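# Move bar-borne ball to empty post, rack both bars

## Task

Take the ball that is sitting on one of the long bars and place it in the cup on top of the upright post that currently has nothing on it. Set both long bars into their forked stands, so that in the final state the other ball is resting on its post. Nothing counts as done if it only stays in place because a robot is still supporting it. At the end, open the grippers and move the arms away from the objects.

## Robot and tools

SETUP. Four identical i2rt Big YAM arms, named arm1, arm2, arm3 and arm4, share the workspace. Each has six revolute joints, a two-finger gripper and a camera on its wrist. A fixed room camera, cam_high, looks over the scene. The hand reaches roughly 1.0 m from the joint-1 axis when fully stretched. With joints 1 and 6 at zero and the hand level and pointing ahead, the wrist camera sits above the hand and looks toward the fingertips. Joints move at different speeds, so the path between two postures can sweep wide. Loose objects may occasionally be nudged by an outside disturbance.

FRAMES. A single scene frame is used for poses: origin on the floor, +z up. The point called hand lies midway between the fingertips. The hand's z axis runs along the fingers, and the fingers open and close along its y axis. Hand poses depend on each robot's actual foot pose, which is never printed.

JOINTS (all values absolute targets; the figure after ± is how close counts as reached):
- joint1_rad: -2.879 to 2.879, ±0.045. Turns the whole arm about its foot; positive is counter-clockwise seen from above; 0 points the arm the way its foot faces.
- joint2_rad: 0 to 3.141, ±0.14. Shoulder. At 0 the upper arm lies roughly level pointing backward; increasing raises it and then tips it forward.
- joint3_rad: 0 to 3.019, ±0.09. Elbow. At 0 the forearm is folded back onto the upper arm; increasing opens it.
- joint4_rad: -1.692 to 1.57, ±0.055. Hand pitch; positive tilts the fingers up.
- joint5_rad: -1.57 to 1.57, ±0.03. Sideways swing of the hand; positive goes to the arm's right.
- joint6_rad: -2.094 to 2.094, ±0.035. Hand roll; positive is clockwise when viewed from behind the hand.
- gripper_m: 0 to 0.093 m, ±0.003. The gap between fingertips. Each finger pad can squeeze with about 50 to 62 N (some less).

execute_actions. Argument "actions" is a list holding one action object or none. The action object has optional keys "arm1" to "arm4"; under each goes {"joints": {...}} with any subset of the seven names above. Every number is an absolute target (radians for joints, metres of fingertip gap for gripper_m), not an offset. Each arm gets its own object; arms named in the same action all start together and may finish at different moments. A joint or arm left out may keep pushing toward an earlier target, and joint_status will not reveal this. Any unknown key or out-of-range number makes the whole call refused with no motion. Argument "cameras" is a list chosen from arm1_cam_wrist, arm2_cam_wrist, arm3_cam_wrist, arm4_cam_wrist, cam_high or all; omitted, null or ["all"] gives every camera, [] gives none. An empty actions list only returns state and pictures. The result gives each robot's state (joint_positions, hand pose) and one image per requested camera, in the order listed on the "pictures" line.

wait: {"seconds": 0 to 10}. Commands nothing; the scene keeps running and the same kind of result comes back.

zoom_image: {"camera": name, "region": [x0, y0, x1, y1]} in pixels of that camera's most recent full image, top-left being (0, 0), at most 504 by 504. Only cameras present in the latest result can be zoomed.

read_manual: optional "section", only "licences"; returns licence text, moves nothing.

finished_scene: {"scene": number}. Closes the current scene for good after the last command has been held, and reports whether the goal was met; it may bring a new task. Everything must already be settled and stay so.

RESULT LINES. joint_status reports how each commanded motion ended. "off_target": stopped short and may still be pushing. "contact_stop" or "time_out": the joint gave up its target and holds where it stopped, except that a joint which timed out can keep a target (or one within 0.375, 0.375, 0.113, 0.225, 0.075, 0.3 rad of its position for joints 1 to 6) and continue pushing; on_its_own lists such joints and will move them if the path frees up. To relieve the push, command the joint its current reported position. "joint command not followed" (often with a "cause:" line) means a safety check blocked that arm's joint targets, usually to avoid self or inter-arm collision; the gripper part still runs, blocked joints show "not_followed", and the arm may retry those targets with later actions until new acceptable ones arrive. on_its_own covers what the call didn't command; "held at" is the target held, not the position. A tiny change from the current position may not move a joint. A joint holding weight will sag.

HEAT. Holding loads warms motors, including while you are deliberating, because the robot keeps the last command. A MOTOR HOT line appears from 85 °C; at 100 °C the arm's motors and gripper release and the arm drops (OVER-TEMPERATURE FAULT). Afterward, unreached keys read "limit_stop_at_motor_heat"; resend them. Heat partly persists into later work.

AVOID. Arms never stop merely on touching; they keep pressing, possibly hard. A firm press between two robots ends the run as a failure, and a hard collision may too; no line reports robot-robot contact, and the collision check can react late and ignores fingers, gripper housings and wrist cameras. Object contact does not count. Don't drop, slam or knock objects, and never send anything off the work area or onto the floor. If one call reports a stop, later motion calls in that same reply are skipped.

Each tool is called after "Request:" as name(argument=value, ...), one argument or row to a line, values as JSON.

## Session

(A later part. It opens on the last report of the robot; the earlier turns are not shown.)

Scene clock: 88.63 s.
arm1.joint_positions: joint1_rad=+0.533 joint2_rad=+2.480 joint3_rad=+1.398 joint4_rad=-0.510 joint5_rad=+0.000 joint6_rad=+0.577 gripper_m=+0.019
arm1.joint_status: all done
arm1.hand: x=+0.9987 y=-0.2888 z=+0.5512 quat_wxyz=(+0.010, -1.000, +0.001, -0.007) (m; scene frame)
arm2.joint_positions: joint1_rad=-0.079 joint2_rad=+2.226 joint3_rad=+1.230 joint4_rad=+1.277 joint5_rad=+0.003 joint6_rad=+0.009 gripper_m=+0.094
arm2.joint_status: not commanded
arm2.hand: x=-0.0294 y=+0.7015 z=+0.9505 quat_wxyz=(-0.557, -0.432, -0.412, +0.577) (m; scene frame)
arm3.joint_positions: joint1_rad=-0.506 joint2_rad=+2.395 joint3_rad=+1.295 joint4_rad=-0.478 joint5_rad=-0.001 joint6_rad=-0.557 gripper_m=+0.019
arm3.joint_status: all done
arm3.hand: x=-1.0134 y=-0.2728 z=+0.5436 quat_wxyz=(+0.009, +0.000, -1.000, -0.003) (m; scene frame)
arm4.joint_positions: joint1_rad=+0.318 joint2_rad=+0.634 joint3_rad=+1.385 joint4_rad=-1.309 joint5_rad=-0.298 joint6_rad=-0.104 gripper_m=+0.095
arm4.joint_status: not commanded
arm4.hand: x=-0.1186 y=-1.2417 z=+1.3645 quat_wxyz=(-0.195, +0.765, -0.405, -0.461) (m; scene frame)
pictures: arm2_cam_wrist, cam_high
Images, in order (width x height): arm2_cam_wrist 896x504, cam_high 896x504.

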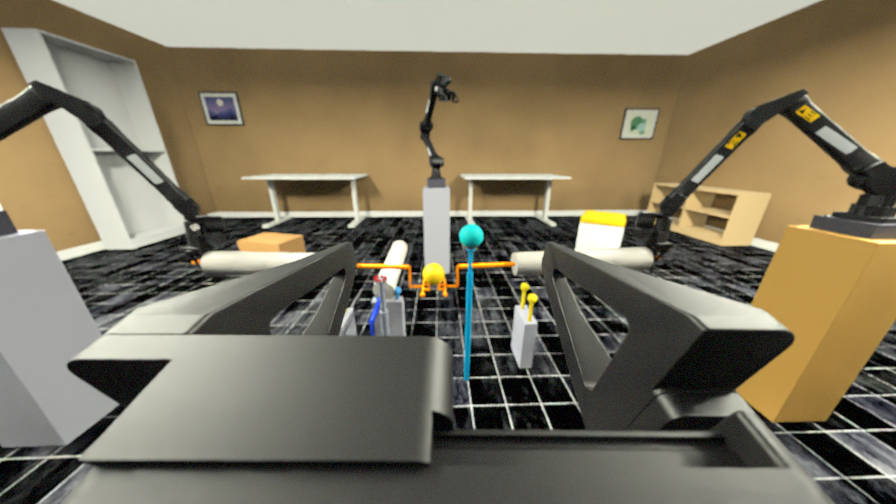

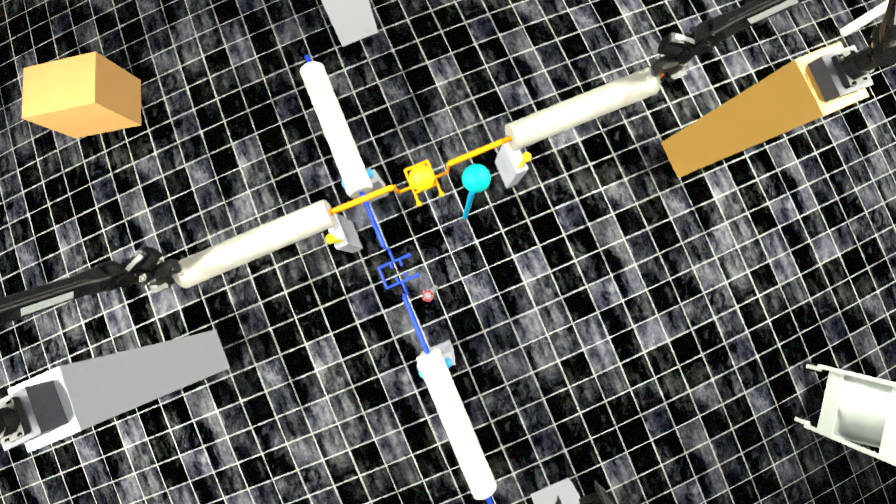

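Request:
execute_actions(
  actions=[
    {"arm1": {"joints": {"joint1_rad": 0.565, "joint2_rad": 2.137, "joint3_rad": 1.150, "joint4_rad": -0.584, "joint5_rad": 0, "joint6_rad": 0.605}}, "arm3": {"joints": {"joint1_rad": -0.42, "joint2_rad": 2.183, "joint3_rad": 1.355, "joint4_rad": -0.742, "joint5_rad": 0, "joint6_rad": -0.479}}},
  ],
  cameras=["arm2_cam_wrist"],
)

Request:
execute_actions(
  actions=[
    {"arm1": {"joints": {"joint1_rad": 0.592, "joint2_rad": 1.806, "joint3_rad": 0.991, "joint4_rad": -0.756, "joint5_rad": 0, "joint6_rad": 0.632}}, "arm3": {"joints": {"joint1_rad": -0.35, "joint2_rad": 2.069, "joint3_rad": 1.518, "joint4_rad": -1.02, "joint5_rad": 0, "joint6_rad": -0.41}}},
  ],
  cameras=["arm2_cam_wrist"],
)

Request:
execute_actions(
  actions=[
    {"arm1": {"joints": {"joint1_rad": 0.603, "joint2_rad": 1.514, "joint3_rad": 0.972, "joint4_rad": -1.028, "joint5_rad": 0, "joint6_rad": 0.644}}, "arm3": {"joints": {"joint1_rad": -0.298, "joint2_rad": 2.007, "joint3_rad": 1.732, "joint4_rad": -1.296, "joint5_rad": 0, "joint6_rad": -0.357}}},
  ],
  cameras=["arm2_cam_wrist", "cam_high"],
)

Scene clock: 106.30 s.
arm1.joint_positions: joint1_rad=+0.555 joint2_rad=+2.151 joint3_rad=+1.142 joint4_rad=-0.577 joint5_rad=+0.001 joint6_rad=+0.604 gripper_m=+0.019
arm1.joint_status: all done
arm1.hand: x=+1.0474 y=-0.2715 z=+0.6658 quat_wxyz=(+0.009, -1.000, +0.004, -0.005) (m; scene frame)
arm2.joint_positions: joint1_rad=-0.079 joint2_rad=+2.226 joint3_rad=+1.230 joint4_rad=+1.277 joint5_rad=+0.003 joint6_rad=+0.009 gripper_m=+0.094
arm2.joint_status: not commanded
arm2.hand: x=-0.0294 y=+0.7015 z=+0.9505 quat_wxyz=(-0.557, -0.432, -0.412, +0.577) (m; scene frame)
arm3.joint_positions: joint1_rad=-0.415 joint2_rad=+2.189 joint3_rad=+1.329 joint4_rad=-0.723 joint5_rad=-0.001 joint6_rad=-0.463 gripper_m=+0.019
arm3.joint_status: all done
arm3.hand: x=-0.9667 y=-0.2431 z=+0.6558 quat_wxyz=(+0.011, -0.001, -1.000, -0.004) (m; scene frame)
arm4.joint_positions: joint1_rad=+0.318 joint2_rad=+0.634 joint3_rad=+1.385 joint4_rad=-1.309 joint5_rad=-0.298 joint6_rad=-0.104 gripper_m=+0.095
arm4.joint_status: not commanded
arm4.hand: x=-0.1186 y=-1.2417 z=+1.3645 quat_wxyz=(-0.195, +0.765, -0.405, -0.461) (m; scene frame)
pictures: arm2_cam_wrist
Images, in order (width x height): arm2_cam_wrist 896x504.

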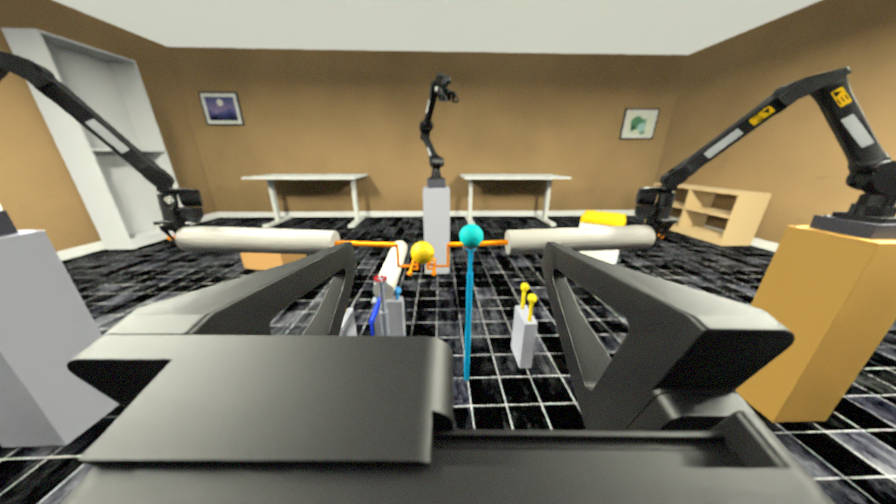

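Scene clock: 107.43 s.
arm1.joint_positions: joint1_rad=+0.579 joint2_rad=+1.819 joint3_rad=+0.978 joint4_rad=-0.745 joint5_rad=+0.001 joint6_rad=+0.627 gripper_m=+0.019
arm1.joint_status: all done
arm1.hand: x=+1.0984 y=-0.2501 z=+0.7755 quat_wxyz=(+0.009, -1.000, +0.003, -0.005) (m; scene frame)
arm2.joint_positions: joint1_rad=-0.079 joint2_rad=+2.226 joint3_rad=+1.230 joint4_rad=+1.277 joint5_rad=+0.003 joint6_rad=+0.009 gripper_m=+0.094
arm2.joint_status: not commanded
arm2.hand: x=-0.0294 y=+0.7015 z=+0.9505 quat_wxyz=(-0.557, -0.432, -0.412, +0.577) (m; scene frame)
arm3.joint_positions: joint1_rad=-0.344 joint2_rad=+2.086 joint3_rad=+1.486 joint4_rad=-0.993 joint5_rad=-0.003 joint6_rad=-0.392 gripper_m=+0.019
arm3.joint_status: all done
arm3.hand: x=-0.9171 y=-0.2212 z=+0.7563 quat_wxyz=(+0.015, -0.001, -1.000, -0.007) (m; scene frame)
arm4.joint_positions: joint1_rad=+0.318 joint2_rad=+0.634 joint3_rad=+1.385 joint4_rad=-1.309 joint5_rad=-0.298 joint6_rad=-0.104 gripper_m=+0.095
arm4.joint_status: not commanded
arm4.hand: x=-0.1186 y=-1.2417 z=+1.3645 quat_wxyz=(-0.195, +0.765, -0.405, -0.461) (m; scene frame)
pictures: arm2_cam_wrist
Images, in order (width x height): arm2_cam_wrist 896x504.

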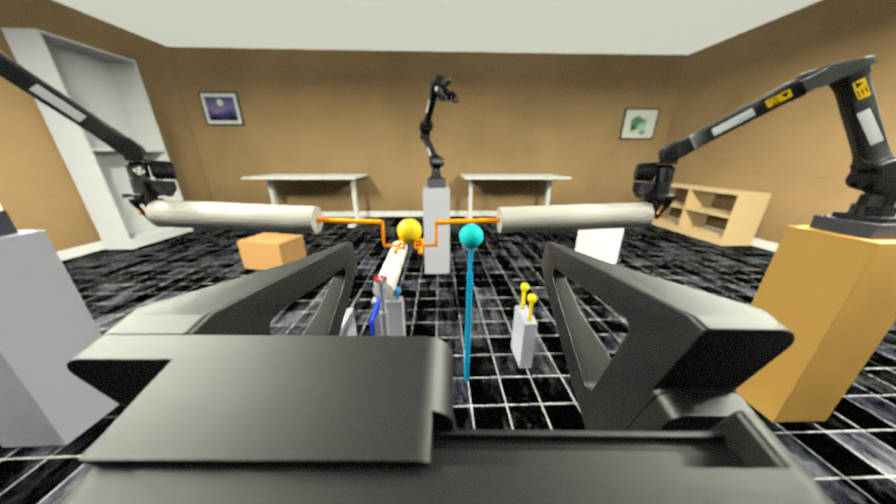

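Scene clock: 108.73 s.
arm1.joint_positions: joint1_rad=+0.592 joint2_rad=+1.528 joint3_rad=+0.954 joint4_rad=-1.017 joint5_rad=+0.005 joint6_rad=+0.642 gripper_m=+0.019
arm1.joint_status: all done
arm1.hand: x=+1.1358 y=-0.2298 z=+0.8836 quat_wxyz=(+0.013, -1.000, +0.004, -0.005) (m; scene frame)
arm2.joint_positions: joint1_rad=-0.079 joint2_rad=+2.226 joint3_rad=+1.230 joint4_rad=+1.277 joint5_rad=+0.003 joint6_rad=+0.009 gripper_m=+0.094
arm2.joint_status: not commanded
arm2.hand: x=-0.0294 y=+0.7015 z=+0.9505 quat_wxyz=(-0.557, -0.432, -0.412, +0.577) (m; scene frame)
arm3.joint_positions: joint1_rad=-0.296 joint2_rad=+2.033 joint3_rad=+1.694 joint4_rad=-1.264 joint5_rad=-0.002 joint6_rad=-0.348 gripper_m=+0.019
arm3.joint_status: all done
arm3.hand: x=-0.8814 y=-0.2048 z=+0.8567 quat_wxyz=(+0.021, +0.001, -1.000, -0.008) (m; scene frame)
arm4.joint_positions: joint1_rad=+0.318 joint2_rad=+0.634 joint3_rad=+1.385 joint4_rad=-1.309 joint5_rad=-0.298 joint6_rad=-0.104 gripper_m=+0.095
arm4.joint_status: not commanded
arm4.hand: x=-0.1186 y=-1.2417 z=+1.3645 quat_wxyz=(-0.195, +0.765, -0.405, -0.461) (m; scene frame)
pictures: arm2_cam_wrist, cam_high
Images, in order (width x height): arm2_cam_wrist 896x504, cam_high 896x504.

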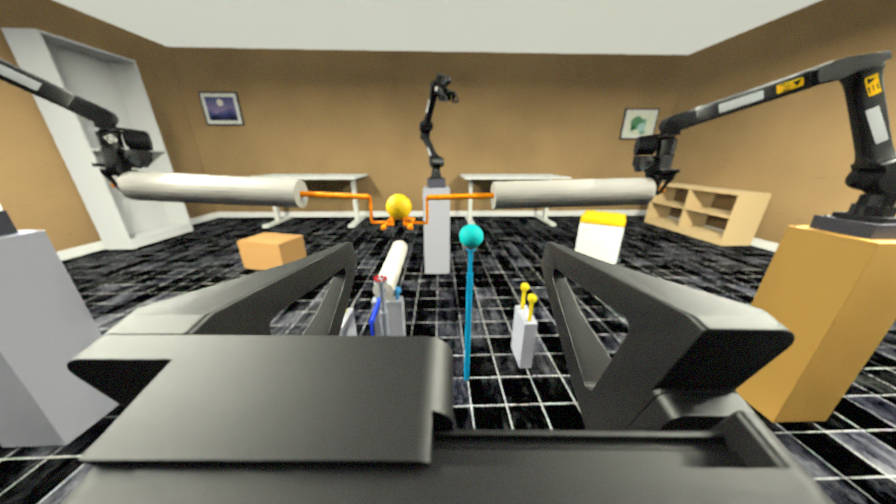

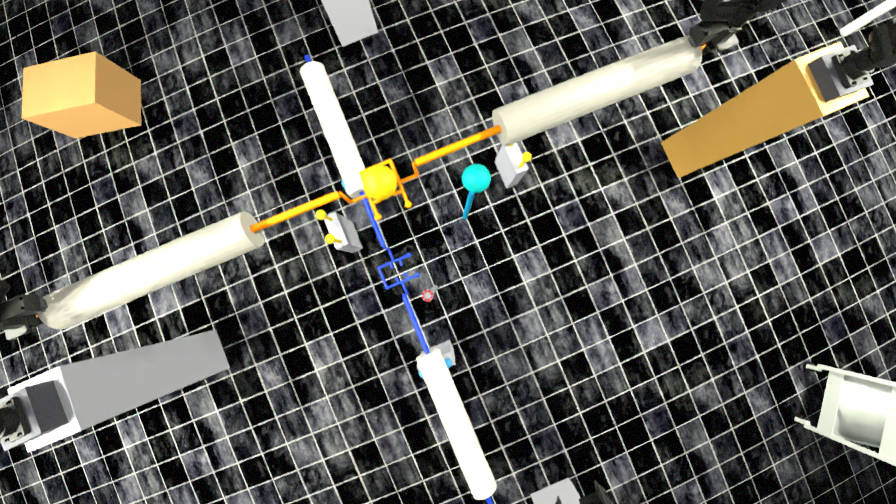

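Request:
execute_actions(
  actions=[
    {"arm1": {"joints": {"joint1_rad": 0.30, "joint2_rad": 1.369, "joint3_rad": 0.815, "joint4_rad": -1.017, "joint5_rad": 0, "joint6_rad": 0.355}}, "arm3": {"joints": {"joint1_rad": -0.108, "joint2_rad": 1.908, "joint3_rad": 1.636, "joint4_rad": -1.275, "joint5_rad": 0, "joint6_rad": -0.162}}},
  ],
  cameras=["arm2_cam_wrist"],
)

Request:
execute_actions(
  actions=[
    {"arm1": {"joints": {"joint1_rad": -0.064, "joint2_rad": 1.313, "joint3_rad": 0.762, "joint4_rad": -1.02, "joint5_rad": 0, "joint6_rad": -0.009}}, "arm3": {"joints": {"joint1_rad": 0.10, "joint2_rad": 1.89, "joint3_rad": 1.609, "joint4_rad": -1.265, "joint5_rad": 0, "joint6_rad": 0.046}}},
  ],
  cameras=["arm2_cam_wrist"],
)

Request:
execute_actions(
  actions=[
    {"arm1": {"joints": {"joint1_rad": -0.425, "joint2_rad": 1.374, "joint3_rad": 0.82, "joint4_rad": -1.017, "joint5_rad": 0, "joint6_rad": -0.371}}, "arm3": {"joints": {"joint1_rad": 0.304, "joint2_rad": 1.935, "joint3_rad": 1.679, "joint4_rad": -1.29, "joint5_rad": 0, "joint6_rad": 0.25}}},
  ],
  cameras=["arm2_cam_wrist", "cam_high"],
)

Scene clock: 125.77 s.
arm1.joint_positions: joint1_rad=+0.302 joint2_rad=+1.382 joint3_rad=+0.788 joint4_rad=-1.003 joint5_rad=+0.006 joint6_rad=+0.355 gripper_m=+0.019
arm1.joint_status: all done
arm1.hand: x=+1.1412 y=-0.1098 z=+0.8820 quat_wxyz=(+0.012, -1.000, +0.005, -0.010) (m; scene frame)
arm2.joint_positions: joint1_rad=-0.079 joint2_rad=+2.226 joint3_rad=+1.230 joint4_rad=+1.277 joint5_rad=+0.003 joint6_rad=+0.009 gripper_m=+0.094
arm2.joint_status: not commanded
arm2.hand: x=-0.0294 y=+0.7015 z=+0.9505 quat_wxyz=(-0.557, -0.432, -0.412, +0.577) (m; scene frame)
arm3.joint_positions: joint1_rad=-0.103 joint2_rad=+1.953 joint3_rad=+1.617 joint4_rad=-1.268 joint5_rad=-0.005 joint6_rad=-0.153 gripper_m=+0.019
arm3.joint_status: all done
arm3.hand: x=-0.8772 y=-0.0879 z=+0.8759 quat_wxyz=(+0.022, +0.000, -1.000, -0.006) (m; scene frame)
arm4.joint_positions: joint1_rad=+0.318 joint2_rad=+0.634 joint3_rad=+1.385 joint4_rad=-1.309 joint5_rad=-0.298 joint6_rad=-0.104 gripper_m=+0.095
arm4.joint_status: not commanded
arm4.hand: x=-0.1186 y=-1.2417 z=+1.3645 quat_wxyz=(-0.195, +0.765, -0.405, -0.461) (m; scene frame)
pictures: arm2_cam_wrist
Images, in order (width x height): arm2_cam_wrist 896x504.

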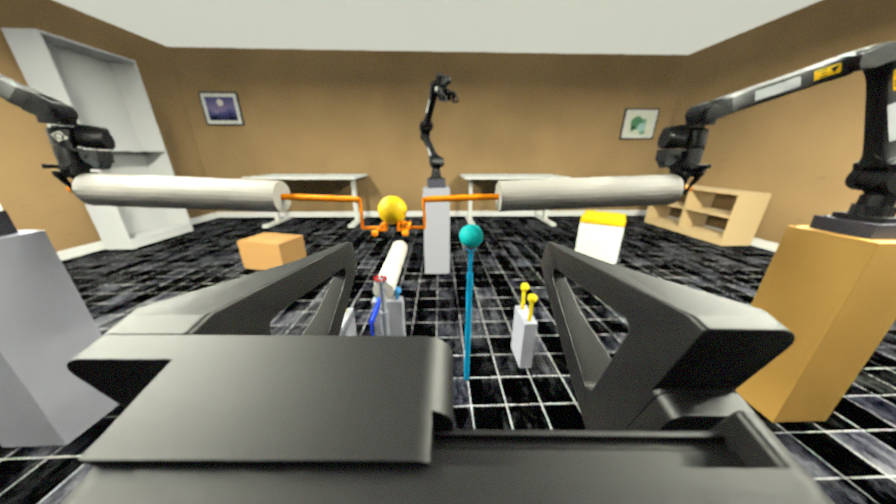

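Scene clock: 127.03 s.
arm1.joint_positions: joint1_rad=-0.061 joint2_rad=+1.332 joint3_rad=+0.742 joint4_rad=-1.007 joint5_rad=+0.004 joint6_rad=-0.006 gripper_m=+0.019
arm1.joint_status: all done
arm1.hand: x=+1.1409 y=+0.0065 z=+0.8836 quat_wxyz=(+0.006, -1.000, +0.006, -0.011) (m; scene frame)
arm2.joint_positions: joint1_rad=-0.079 joint2_rad=+2.226 joint3_rad=+1.230 joint4_rad=+1.277 joint5_rad=+0.003 joint6_rad=+0.009 gripper_m=+0.094
arm2.joint_status: not commanded
arm2.hand: x=-0.0294 y=+0.7015 z=+0.9505 quat_wxyz=(-0.557, -0.432, -0.412, +0.577) (m; scene frame)
arm3.joint_positions: joint1_rad=+0.101 joint2_rad=+1.946 joint3_rad=+1.592 joint4_rad=-1.259 joint5_rad=-0.001 joint6_rad=+0.055 gripper_m=+0.019
arm3.joint_status: all done
arm3.hand: x=-0.8782 y=+0.0292 z=+0.8709 quat_wxyz=(+0.027, -0.001, -1.000, +0.000) (m; scene frame)
arm4.joint_positions: joint1_rad=+0.318 joint2_rad=+0.634 joint3_rad=+1.385 joint4_rad=-1.309 joint5_rad=-0.298 joint6_rad=-0.104 gripper_m=+0.095
arm4.joint_status: not commanded
arm4.hand: x=-0.1186 y=-1.2417 z=+1.3645 quat_wxyz=(-0.195, +0.765, -0.405, -0.461) (m; scene frame)
pictures: arm2_cam_wrist
Images, in order (width x height): arm2_cam_wrist 896x504.

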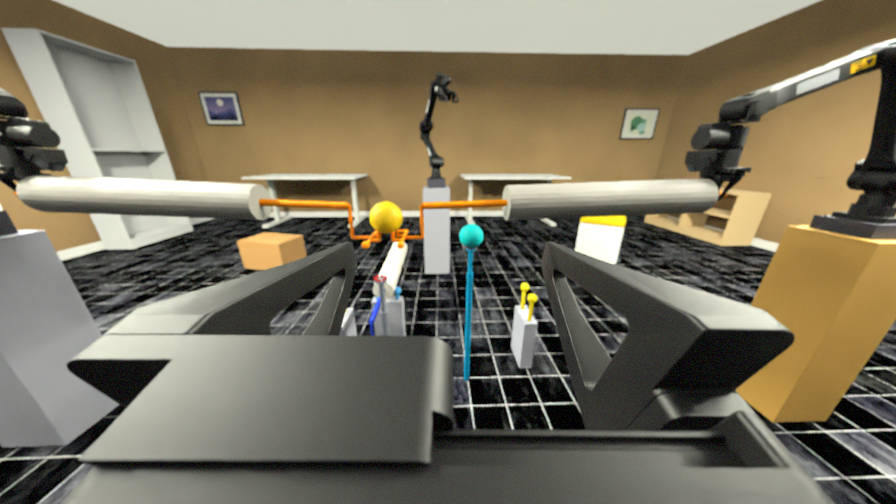

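Scene clock: 128.23 s.
arm1.joint_positions: joint1_rad=-0.417 joint2_rad=+1.384 joint3_rad=+0.802 joint4_rad=-1.004 joint5_rad=+0.001 joint6_rad=-0.361 gripper_m=+0.019
arm1.joint_status: all done
arm1.hand: x=+1.1401 y=+0.1220 z=+0.8876 quat_wxyz=(+0.002, -1.000, +0.007, -0.006) (m; scene frame)
arm2.joint_positions: joint1_rad=-0.079 joint2_rad=+2.226 joint3_rad=+1.230 joint4_rad=+1.277 joint5_rad=+0.003 joint6_rad=+0.009 gripper_m=+0.094
arm2.joint_status: not commanded
arm2.hand: x=-0.0294 y=+0.7015 z=+0.9505 quat_wxyz=(-0.557, -0.432, -0.412, +0.577) (m; scene frame)
arm3.joint_positions: joint1_rad=+0.302 joint2_rad=+1.946 joint3_rad=+1.640 joint4_rad=-1.276 joint5_rad=-0.001 joint6_rad=+0.258 gripper_m=+0.019
arm3.joint_status: all done
arm3.hand: x=-0.8821 y=+0.1457 z=+0.8884 quat_wxyz=(+0.011, -0.003, -1.000, +0.000) (m; scene frame)
arm4.joint_positions: joint1_rad=+0.318 joint2_rad=+0.634 joint3_rad=+1.385 joint4_rad=-1.309 joint5_rad=-0.298 joint6_rad=-0.104 gripper_m=+0.095
arm4.joint_status: not commanded
arm4.hand: x=-0.1186 y=-1.2417 z=+1.3645 quat_wxyz=(-0.195, +0.765, -0.405, -0.461) (m; scene frame)
pictures: arm2_cam_wrist, cam_high
Images, in order (width x height): arm2_cam_wrist 896x504, cam_high 896x504.

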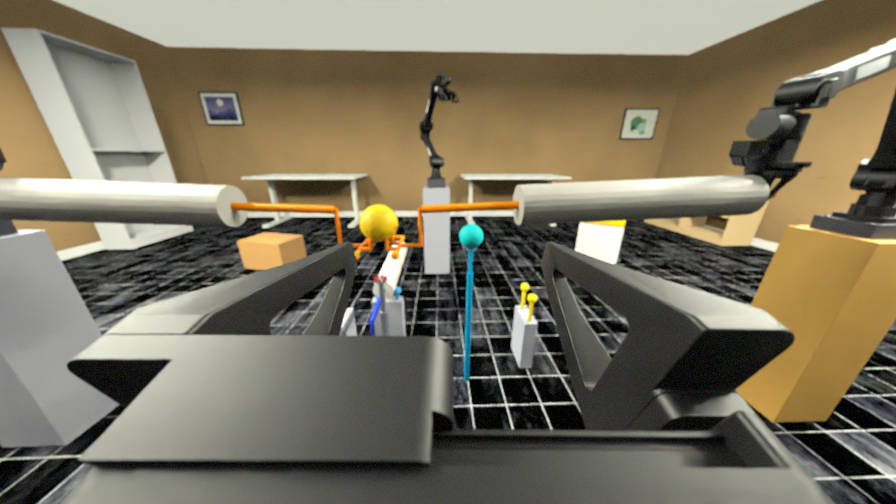

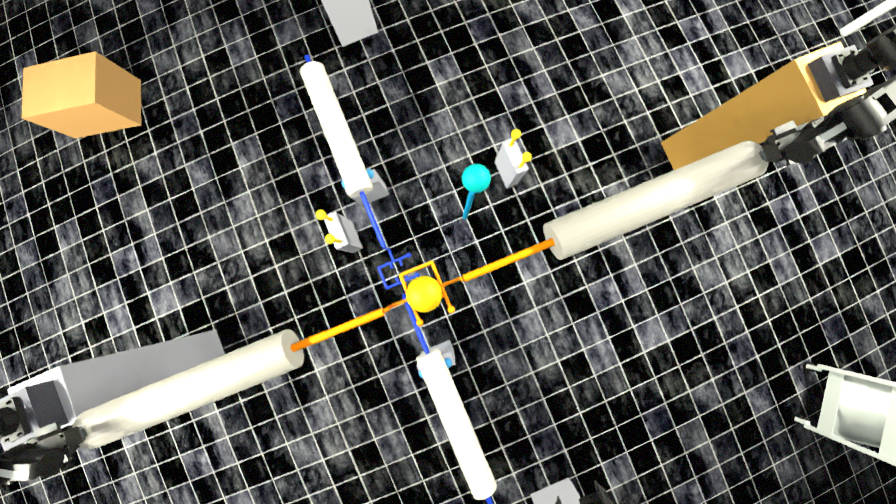

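Request:
execute_actions(
  actions=[
    {"arm1": {"joints": {"joint1_rad": -0.461, "joint2_rad": 1.446, "joint3_rad": 0.770, "joint4_rad": -0.895, "joint5_rad": 0, "joint6_rad": -0.407}}, "arm3": {"joints": {"joint1_rad": 0.32, "joint2_rad": 1.987, "joint3_rad": 1.654, "joint4_rad": -1.213, "joint5_rad": 0, "joint6_rad": 0.266}}},
  ],
  cameras=["arm2_cam_wrist", "cam_high"],
)

Scene clock: 155.80 s.
arm1.joint_positions: joint1_rad=-0.453 joint2_rad=+1.462 joint3_rad=+0.755 joint4_rad=-0.895 joint5_rad=+0.001 joint6_rad=-0.398 gripper_m=+0.019
arm1.joint_status: all done
arm1.hand: x=+1.1467 y=+0.1324 z=+0.8489 quat_wxyz=(-0.001, -1.000, +0.006, -0.013) (m; scene frame)
arm2.joint_positions: joint1_rad=-0.079 joint2_rad=+2.226 joint3_rad=+1.230 joint4_rad=+1.277 joint5_rad=+0.003 joint6_rad=+0.009 gripper_m=+0.094
arm2.joint_status: not commanded
arm2.hand: x=-0.0294 y=+0.7015 z=+0.9505 quat_wxyz=(-0.557, -0.432, -0.412, +0.577) (m; scene frame)
arm3.joint_positions: joint1_rad=+0.310 joint2_rad=+2.010 joint3_rad=+1.635 joint4_rad=-1.219 joint5_rad=+0.000 joint6_rad=+0.262 gripper_m=+0.019
arm3.joint_status: all done
arm3.hand: x=-0.8756 y=+0.1527 z=+0.8500 quat_wxyz=(+0.017, -0.001, -1.000, +0.002) (m; scene frame)
arm4.joint_positions: joint1_rad=+0.318 joint2_rad=+0.634 joint3_rad=+1.385 joint4_rad=-1.309 joint5_rad=-0.298 joint6_rad=-0.104 gripper_m=+0.095
arm4.joint_status: not commanded
arm4.hand: x=-0.1186 y=-1.2417 z=+1.3645 quat_wxyz=(-0.195, +0.765, -0.405, -0.461) (m; scene frame)
pictures: arm2_cam_wrist, cam_high
Images, in order (width x height): arm2_cam_wrist 896x504, cam_high 896x504.

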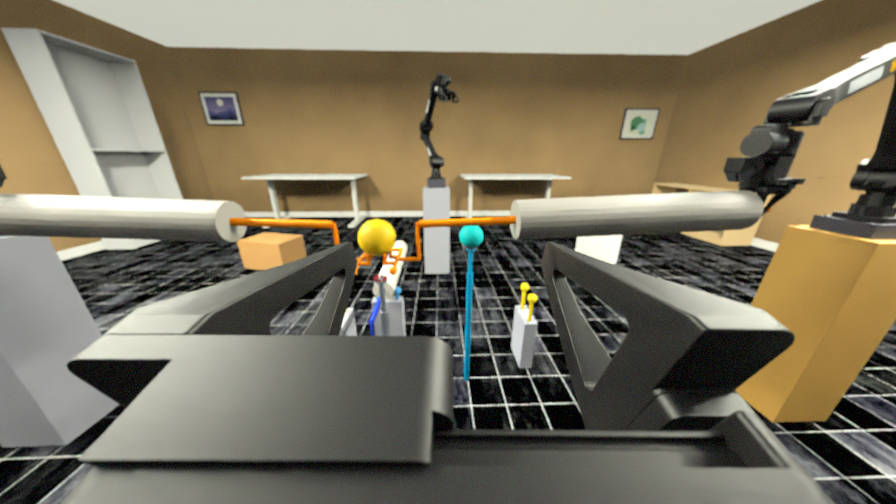

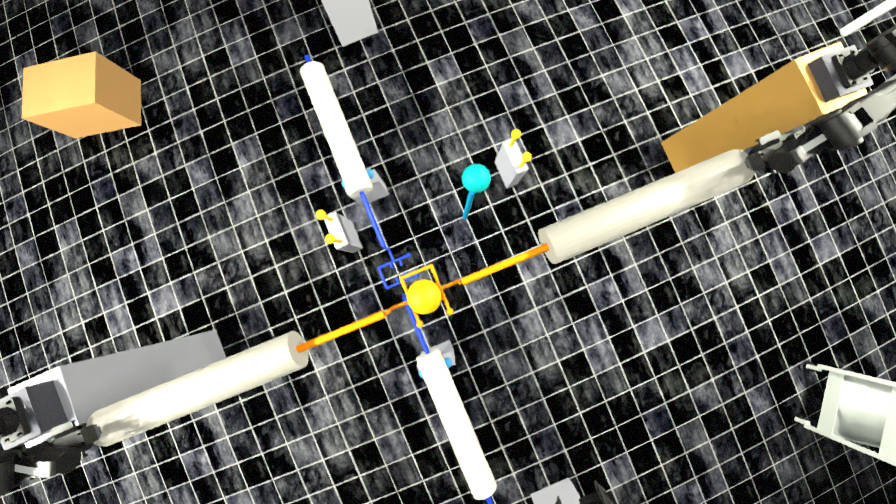

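Request:
zoom_image(
  camera="arm2_cam_wrist",
  region=[320, 200, 440, 320],
)

Request:
zoom_image(
  camera="cam_high",
  region=[370, 240, 480, 350],
)

Region (320, 200, 440, 320) of arm2_cam_wrist's 896x504 image, scaled by 4.200, with more detail than that image has.

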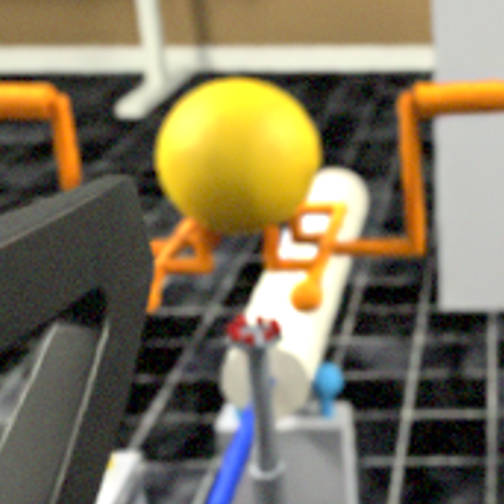

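Region (370, 240, 480, 350) of cam_high's 896x504 image, scaled by 4.582, with more detail than that image has.

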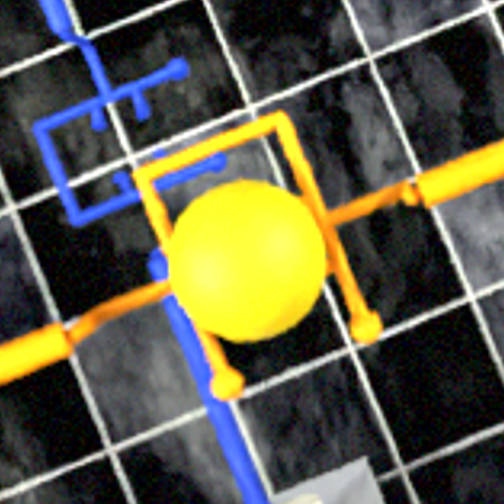

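Request:
execute_actions(
  actions=[
    {"arm1": {"joints": {"joint1_rad": -0.461, "joint2_rad": 1.488, "joint3_rad": 0.767, "joint4_rad": -0.85, "joint5_rad": 0, "joint6_rad": -0.407}}, "arm3": {"joints": {"joint1_rad": 0.328, "joint2_rad": 1.993, "joint3_rad": 1.621, "joint4_rad": -1.174, "joint5_rad": 0, "joint6_rad": 0.27}}},
  ],
  cameras=["arm2_cam_wrist", "cam_high"],
)

Request:
zoom_image(
  camera="arm2_cam_wrist",
  region=[320, 200, 440, 320],
)

Request:
zoom_image(
  camera="cam_high",
  region=[370, 240, 480, 350],
)

Scene clock: 177.77 s.
arm1.joint_positions: joint1_rad=-0.453 joint2_rad=+1.499 joint3_rad=+0.753 joint4_rad=-0.854 joint5_rad=+0.001 joint6_rad=-0.398 gripper_m=+0.019
arm1.joint_status: all done
arm1.hand: x=+1.1426 y=+0.1343 z=+0.8362 quat_wxyz=(-0.001, -1.000, +0.006, -0.013) (m; scene frame)
arm2.joint_positions: joint1_rad=-0.079 joint2_rad=+2.226 joint3_rad=+1.230 joint4_rad=+1.277 joint5_rad=+0.003 joint6_rad=+0.009 gripper_m=+0.094
arm2.joint_status: not commanded
arm2.hand: x=-0.0294 y=+0.7015 z=+0.9505 quat_wxyz=(-0.557, -0.432, -0.412, +0.577) (m; scene frame)
arm3.joint_positions: joint1_rad=+0.318 joint2_rad=+2.010 joint3_rad=+1.606 joint4_rad=-1.184 joint5_rad=+0.000 joint6_rad=+0.270 gripper_m=+0.019
arm3.joint_status: all done
arm3.hand: x=-0.8794 y=+0.1561 z=+0.8398 quat_wxyz=(+0.014, -0.001, -1.000, +0.001) (m; scene frame)
arm4.joint_positions: joint1_rad=+0.318 joint2_rad=+0.634 joint3_rad=+1.385 joint4_rad=-1.309 joint5_rad=-0.298 joint6_rad=-0.104 gripper_m=+0.095
arm4.joint_status: not commanded
arm4.hand: x=-0.1186 y=-1.2417 z=+1.3645 quat_wxyz=(-0.195, +0.765, -0.405, -0.461) (m; scene frame)
pictures: arm2_cam_wrist, cam_high
Images, in order (width x height): arm2_cam_wrist 896x504, cam_high 896x504.

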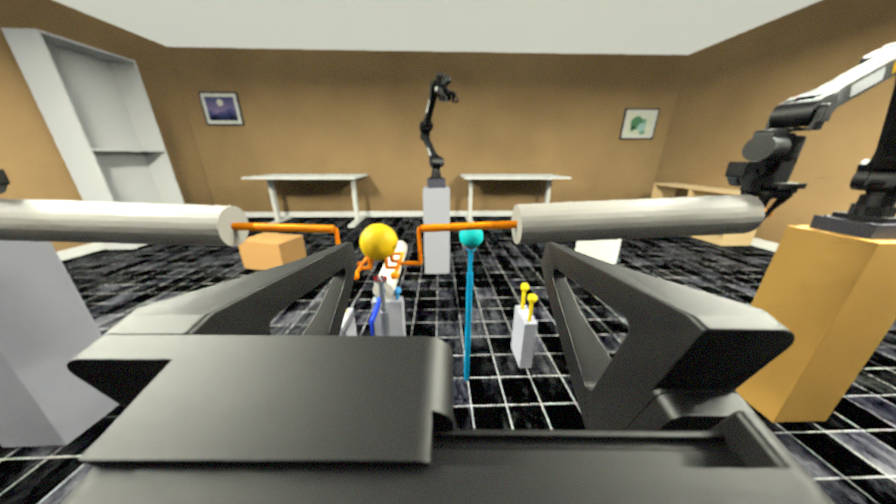

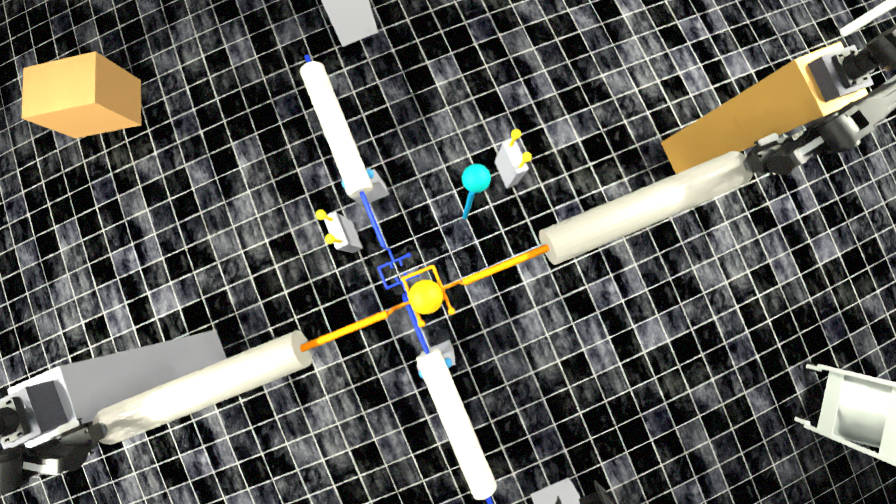

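Region (320, 200, 440, 320) of arm2_cam_wrist's 896x504 image, scaled by 4.200, with more detail than that image has.

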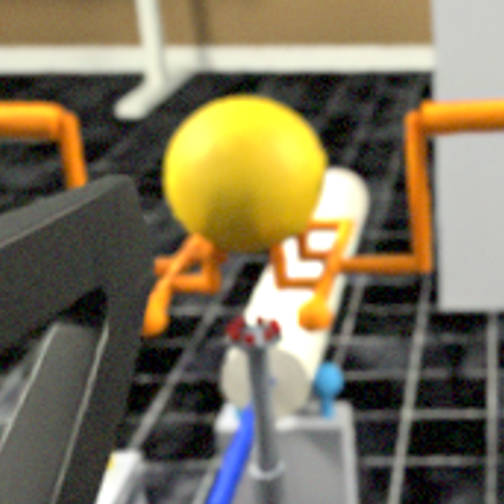

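Region (370, 240, 480, 350) of cam_high's 896x504 image, scaled by 4.582, with more detail than that image has.

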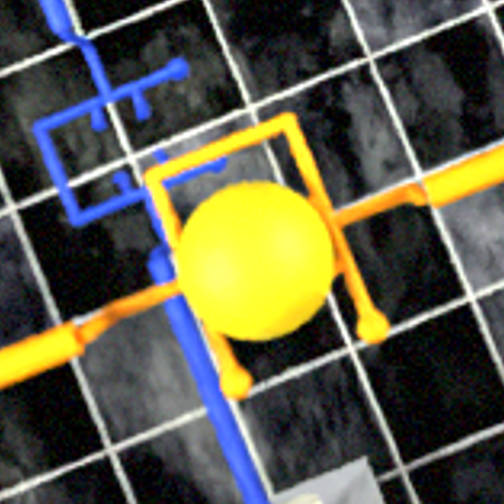

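Request:
execute_actions(
  actions=[
    {"arm1": {"joints": {"joint2_rad": 1.553, "joint3_rad": 0.744, "joint4_rad": -0.761}}, "arm3": {"joints": {"joint2_rad": 2.029, "joint3_rad": 1.593, "joint4_rad": -1.111}}},
  ],
  cameras=["arm2_cam_wrist"],
)

Request:
zoom_image(
  camera="arm2_cam_wrist",
  region=[320, 200, 440, 320],
)

Scene clock: 188.27 s.
arm1.joint_positions: joint1_rad=-0.453 joint2_rad=+1.569 joint3_rad=+0.731 joint4_rad=-0.765 joint5_rad=+0.001 joint6_rad=-0.398 gripper_m=+0.019
arm1.joint_status: all done
arm1.hand: x=+1.1415 y=+0.1350 z=+0.8079 quat_wxyz=(-0.001, -1.000, +0.006, -0.014) (m; scene frame)
arm2.joint_positions: joint1_rad=-0.079 joint2_rad=+2.226 joint3_rad=+1.230 joint4_rad=+1.277 joint5_rad=+0.003 joint6_rad=+0.009 gripper_m=+0.094
arm2.joint_status: not commanded
arm2.hand: x=-0.0294 y=+0.7015 z=+0.9505 quat_wxyz=(-0.557, -0.432, -0.412, +0.577) (m; scene frame)
arm3.joint_positions: joint1_rad=+0.318 joint2_rad=+2.045 joint3_rad=+1.575 joint4_rad=-1.122 joint5_rad=+0.000 joint6_rad=+0.270 gripper_m=+0.019
arm3.joint_status: all done
arm3.hand: x=-0.8803 y=+0.1560 z=+0.8089 quat_wxyz=(+0.016, -0.001, -1.000, +0.002) (m; scene frame)
arm4.joint_positions: joint1_rad=+0.318 joint2_rad=+0.634 joint3_rad=+1.385 joint4_rad=-1.309 joint5_rad=-0.298 joint6_rad=-0.104 gripper_m=+0.095
arm4.joint_status: not commanded
arm4.hand: x=-0.1186 y=-1.2417 z=+1.3645 quat_wxyz=(-0.195, +0.765, -0.405, -0.461) (m; scene frame)
pictures: arm2_cam_wrist
Images, in order (width x height): arm2_cam_wrist 896x504.

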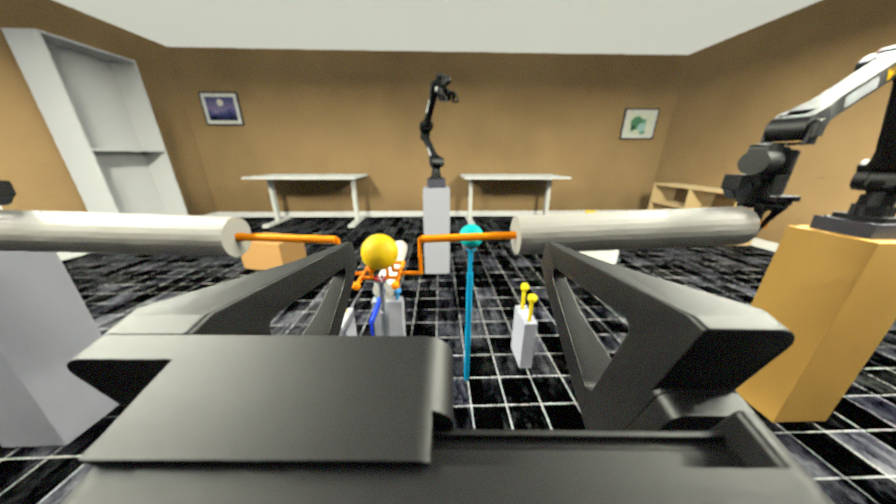

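Region (320, 200, 440, 320) of arm2_cam_wrist's 896x504 image, scaled by 4.200, with more detail than that image has.

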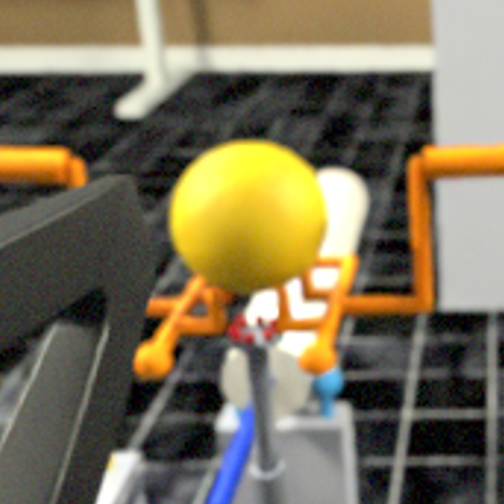

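Request:
execute_actions(
  actions=[
    {"arm1": {"joints": {"joint2_rad": 1.628, "joint3_rad": 0.717, "joint4_rad": -0.66}}, "arm3": {"joints": {"joint2_rad": 2.064, "joint3_rad": 1.565, "joint4_rad": -1.047}}},
  ],
  cameras=["arm2_cam_wrist"],
)

Request:
zoom_image(
  camera="arm2_cam_wrist",
  region=[320, 200, 440, 320],
)

Scene clock: 191.47 s.
arm1.joint_positions: joint1_rad=-0.453 joint2_rad=+1.643 joint3_rad=+0.708 joint4_rad=-0.665 joint5_rad=+0.001 joint6_rad=-0.398 gripper_m=+0.019
arm1.joint_status: all done
arm1.hand: x=+1.1417 y=+0.1352 z=+0.7784 quat_wxyz=(-0.001, -1.000, +0.006, -0.012) (m; scene frame)
arm2.joint_positions: joint1_rad=-0.079 joint2_rad=+2.226 joint3_rad=+1.230 joint4_rad=+1.277 joint5_rad=+0.003 joint6_rad=+0.009 gripper_m=+0.094
arm2.joint_status: not commanded
arm2.hand: x=-0.0294 y=+0.7015 z=+0.9505 quat_wxyz=(-0.557, -0.432, -0.412, +0.577) (m; scene frame)
arm3.joint_positions: joint1_rad=+0.318 joint2_rad=+2.078 joint3_rad=+1.550 joint4_rad=-1.058 joint5_rad=+0.000 joint6_rad=+0.270 gripper_m=+0.019
arm3.joint_status: all done
arm3.hand: x=-0.8799 y=+0.1565 z=+0.7818 quat_wxyz=(+0.013, -0.001, -1.000, +0.001) (m; scene frame)
arm4.joint_positions: joint1_rad=+0.318 joint2_rad=+0.634 joint3_rad=+1.385 joint4_rad=-1.309 joint5_rad=-0.298 joint6_rad=-0.104 gripper_m=+0.095
arm4.joint_status: not commanded
arm4.hand: x=-0.1186 y=-1.2417 z=+1.3645 quat_wxyz=(-0.195, +0.765, -0.405, -0.461) (m; scene frame)
pictures: arm2_cam_wrist
Images, in order (width x height): arm2_cam_wrist 896x504.

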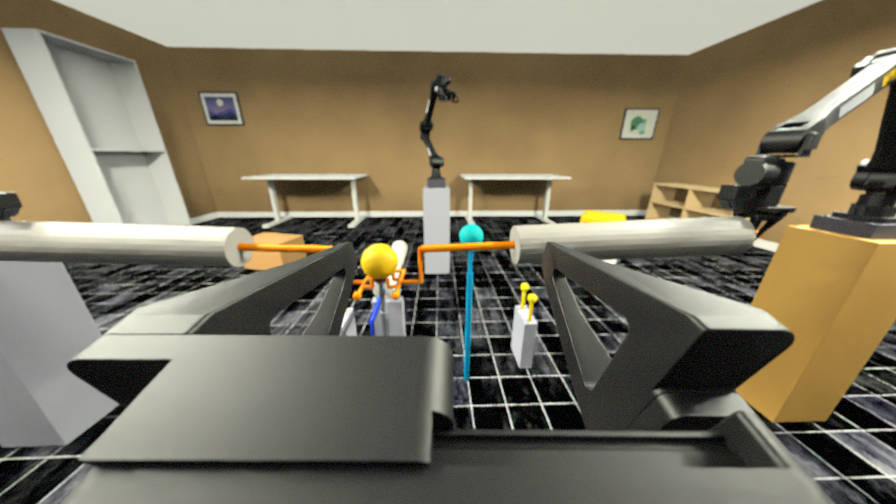

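Region (320, 200, 440, 320) of arm2_cam_wrist's 896x504 image, scaled by 4.200, with more detail than that image has.

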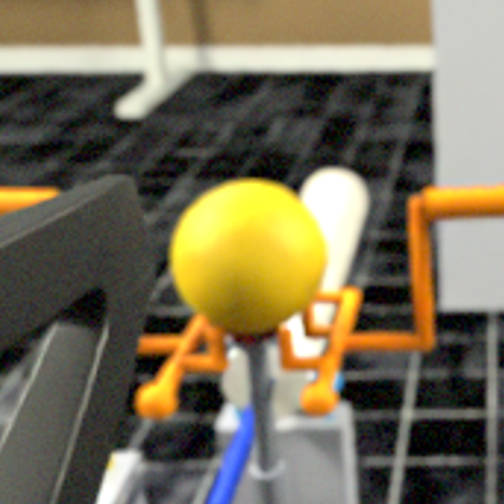

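Request:
execute_actions(
  actions=[
    {"arm1": {"joints": {"joint2_rad": 1.7175, "joint3_rad": 0.7055, "joint4_rad": -0.559}}, "arm3": {"joints": {"joint2_rad": 2.108, "joint3_rad": 1.55, "joint4_rad": -0.988}}},
  ],
  cameras=["arm2_cam_wrist"],
)

Request:
zoom_image(
  camera="arm2_cam_wrist",
  region=[320, 200, 440, 320],
)

Request:
execute_actions(
  actions=[
    {"arm1": {"joints": {"joint2_rad": 1.807, "joint3_rad": 0.694, "joint4_rad": -0.458}}, "arm3": {"joints": {"joint2_rad": 2.152, "joint3_rad": 1.535, "joint4_rad": -0.929}}},
  ],
  cameras=["arm2_cam_wrist"],
)

Request:
zoom_image(
  camera="arm2_cam_wrist",
  region=[320, 220, 440, 340],
)

Scene clock: 198.57 s.
arm1.joint_positions: joint1_rad=-0.453 joint2_rad=+1.730 joint3_rad=+0.695 joint4_rad=-0.566 joint5_rad=+0.001 joint6_rad=-0.398 gripper_m=+0.019
arm1.joint_status: all done
arm1.hand: x=+1.1414 y=+0.1358 z=+0.7478 quat_wxyz=(-0.001, -1.000, +0.006, -0.013) (m; scene frame)
arm2.joint_positions: joint1_rad=-0.079 joint2_rad=+2.226 joint3_rad=+1.230 joint4_rad=+1.277 joint5_rad=+0.003 joint6_rad=+0.009 gripper_m=+0.094
arm2.joint_status: not commanded
arm2.hand: x=-0.0294 y=+0.7015 z=+0.9505 quat_wxyz=(-0.557, -0.432, -0.412, +0.577) (m; scene frame)
arm3.joint_positions: joint1_rad=+0.318 joint2_rad=+2.118 joint3_rad=+1.535 joint4_rad=-1.004 joint5_rad=+0.000 joint6_rad=+0.271 gripper_m=+0.019
arm3.joint_status: all done
arm3.hand: x=-0.8798 y=+0.1569 z=+0.7540 quat_wxyz=(+0.013, -0.001, -1.000, +0.001) (m; scene frame)
arm4.joint_positions: joint1_rad=+0.318 joint2_rad=+0.634 joint3_rad=+1.385 joint4_rad=-1.309 joint5_rad=-0.298 joint6_rad=-0.104 gripper_m=+0.095
arm4.joint_status: not commanded
arm4.hand: x=-0.1186 y=-1.2417 z=+1.3645 quat_wxyz=(-0.195, +0.765, -0.405, -0.461) (m; scene frame)
pictures: arm2_cam_wrist
Images, in order (width x height): arm2_cam_wrist 896x504.

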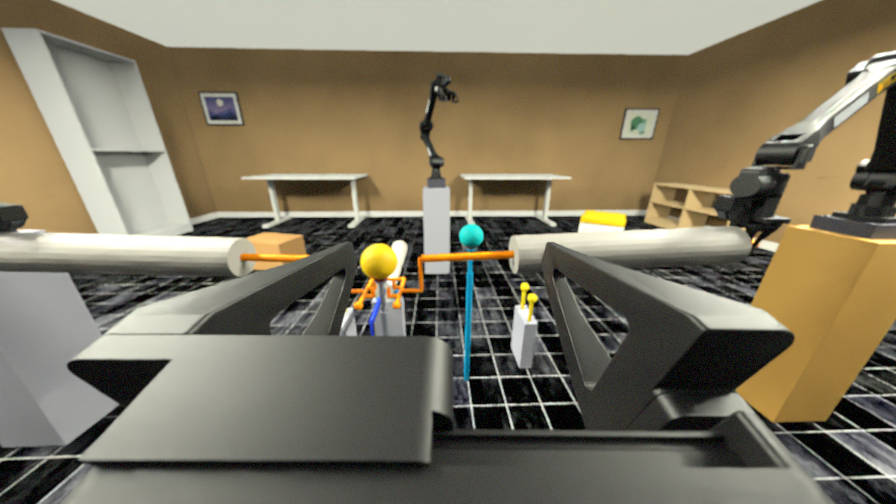

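Region (320, 200, 440, 320) of arm2_cam_wrist's 896x504 image, scaled by 4.200, with more detail than that image has.

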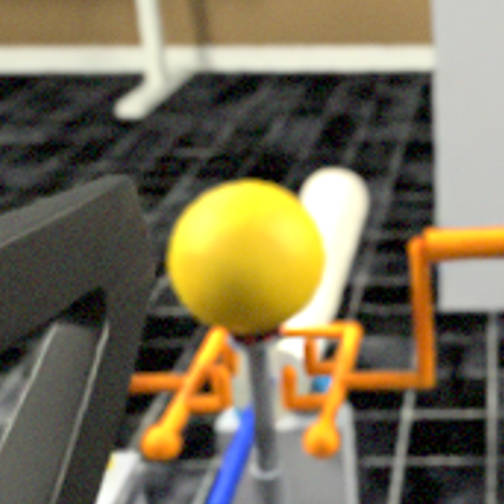

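Scene clock: 199.37 s.
arm1.joint_positions: joint1_rad=-0.453 joint2_rad=+1.819 joint3_rad=+0.685 joint4_rad=-0.465 joint5_rad=+0.001 joint6_rad=-0.398 gripper_m=+0.019
arm1.joint_status: all done
arm1.hand: x=+1.1425 y=+0.1356 z=+0.7174 quat_wxyz=(+0.000, -1.000, +0.006, -0.012) (m; scene frame)
arm2.joint_positions: joint1_rad=-0.079 joint2_rad=+2.226 joint3_rad=+1.230 joint4_rad=+1.277 joint5_rad=+0.003 joint6_rad=+0.009 gripper_m=+0.094
arm2.joint_status: not commanded
arm2.hand: x=-0.0294 y=+0.7015 z=+0.9505 quat_wxyz=(-0.557, -0.432, -0.412, +0.577) (m; scene frame)
arm3.joint_positions: joint1_rad=+0.319 joint2_rad=+2.162 joint3_rad=+1.523 joint4_rad=-0.943 joint5_rad=+0.000 joint6_rad=+0.271 gripper_m=+0.019
arm3.joint_status: all done
arm3.hand: x=-0.8788 y=+0.1576 z=+0.7249 quat_wxyz=(+0.011, -0.001, -1.000, +0.000) (m; scene frame)
arm4.joint_positions: joint1_rad=+0.318 joint2_rad=+0.634 joint3_rad=+1.385 joint4_rad=-1.309 joint5_rad=-0.298 joint6_rad=-0.104 gripper_m=+0.095
arm4.joint_status: not commanded
arm4.hand: x=-0.1186 y=-1.2417 z=+1.3645 quat_wxyz=(-0.195, +0.765, -0.405, -0.461) (m; scene frame)
pictures: arm2_cam_wrist
Images, in order (width x height): arm2_cam_wrist 896x504.

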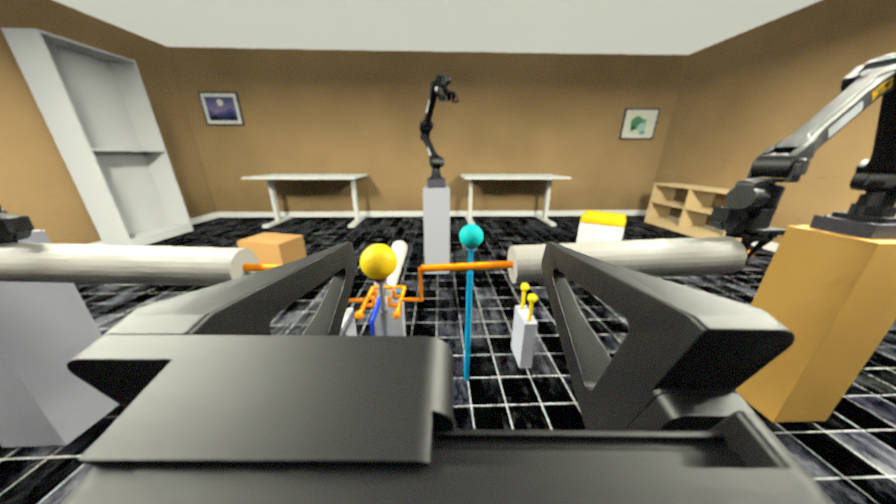

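Region (320, 220, 440, 340) of arm2_cam_wrist's 896x504 image, scaled by 4.200, with more detail than that image has.

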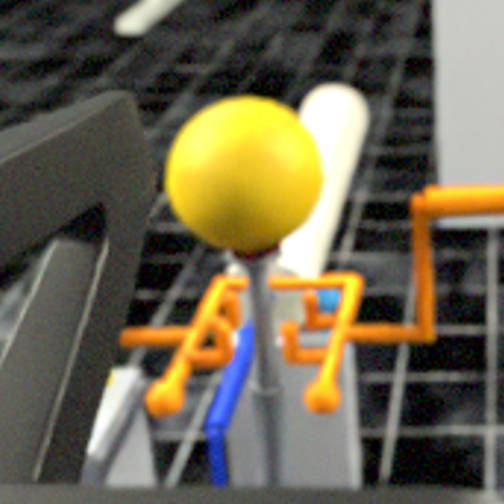

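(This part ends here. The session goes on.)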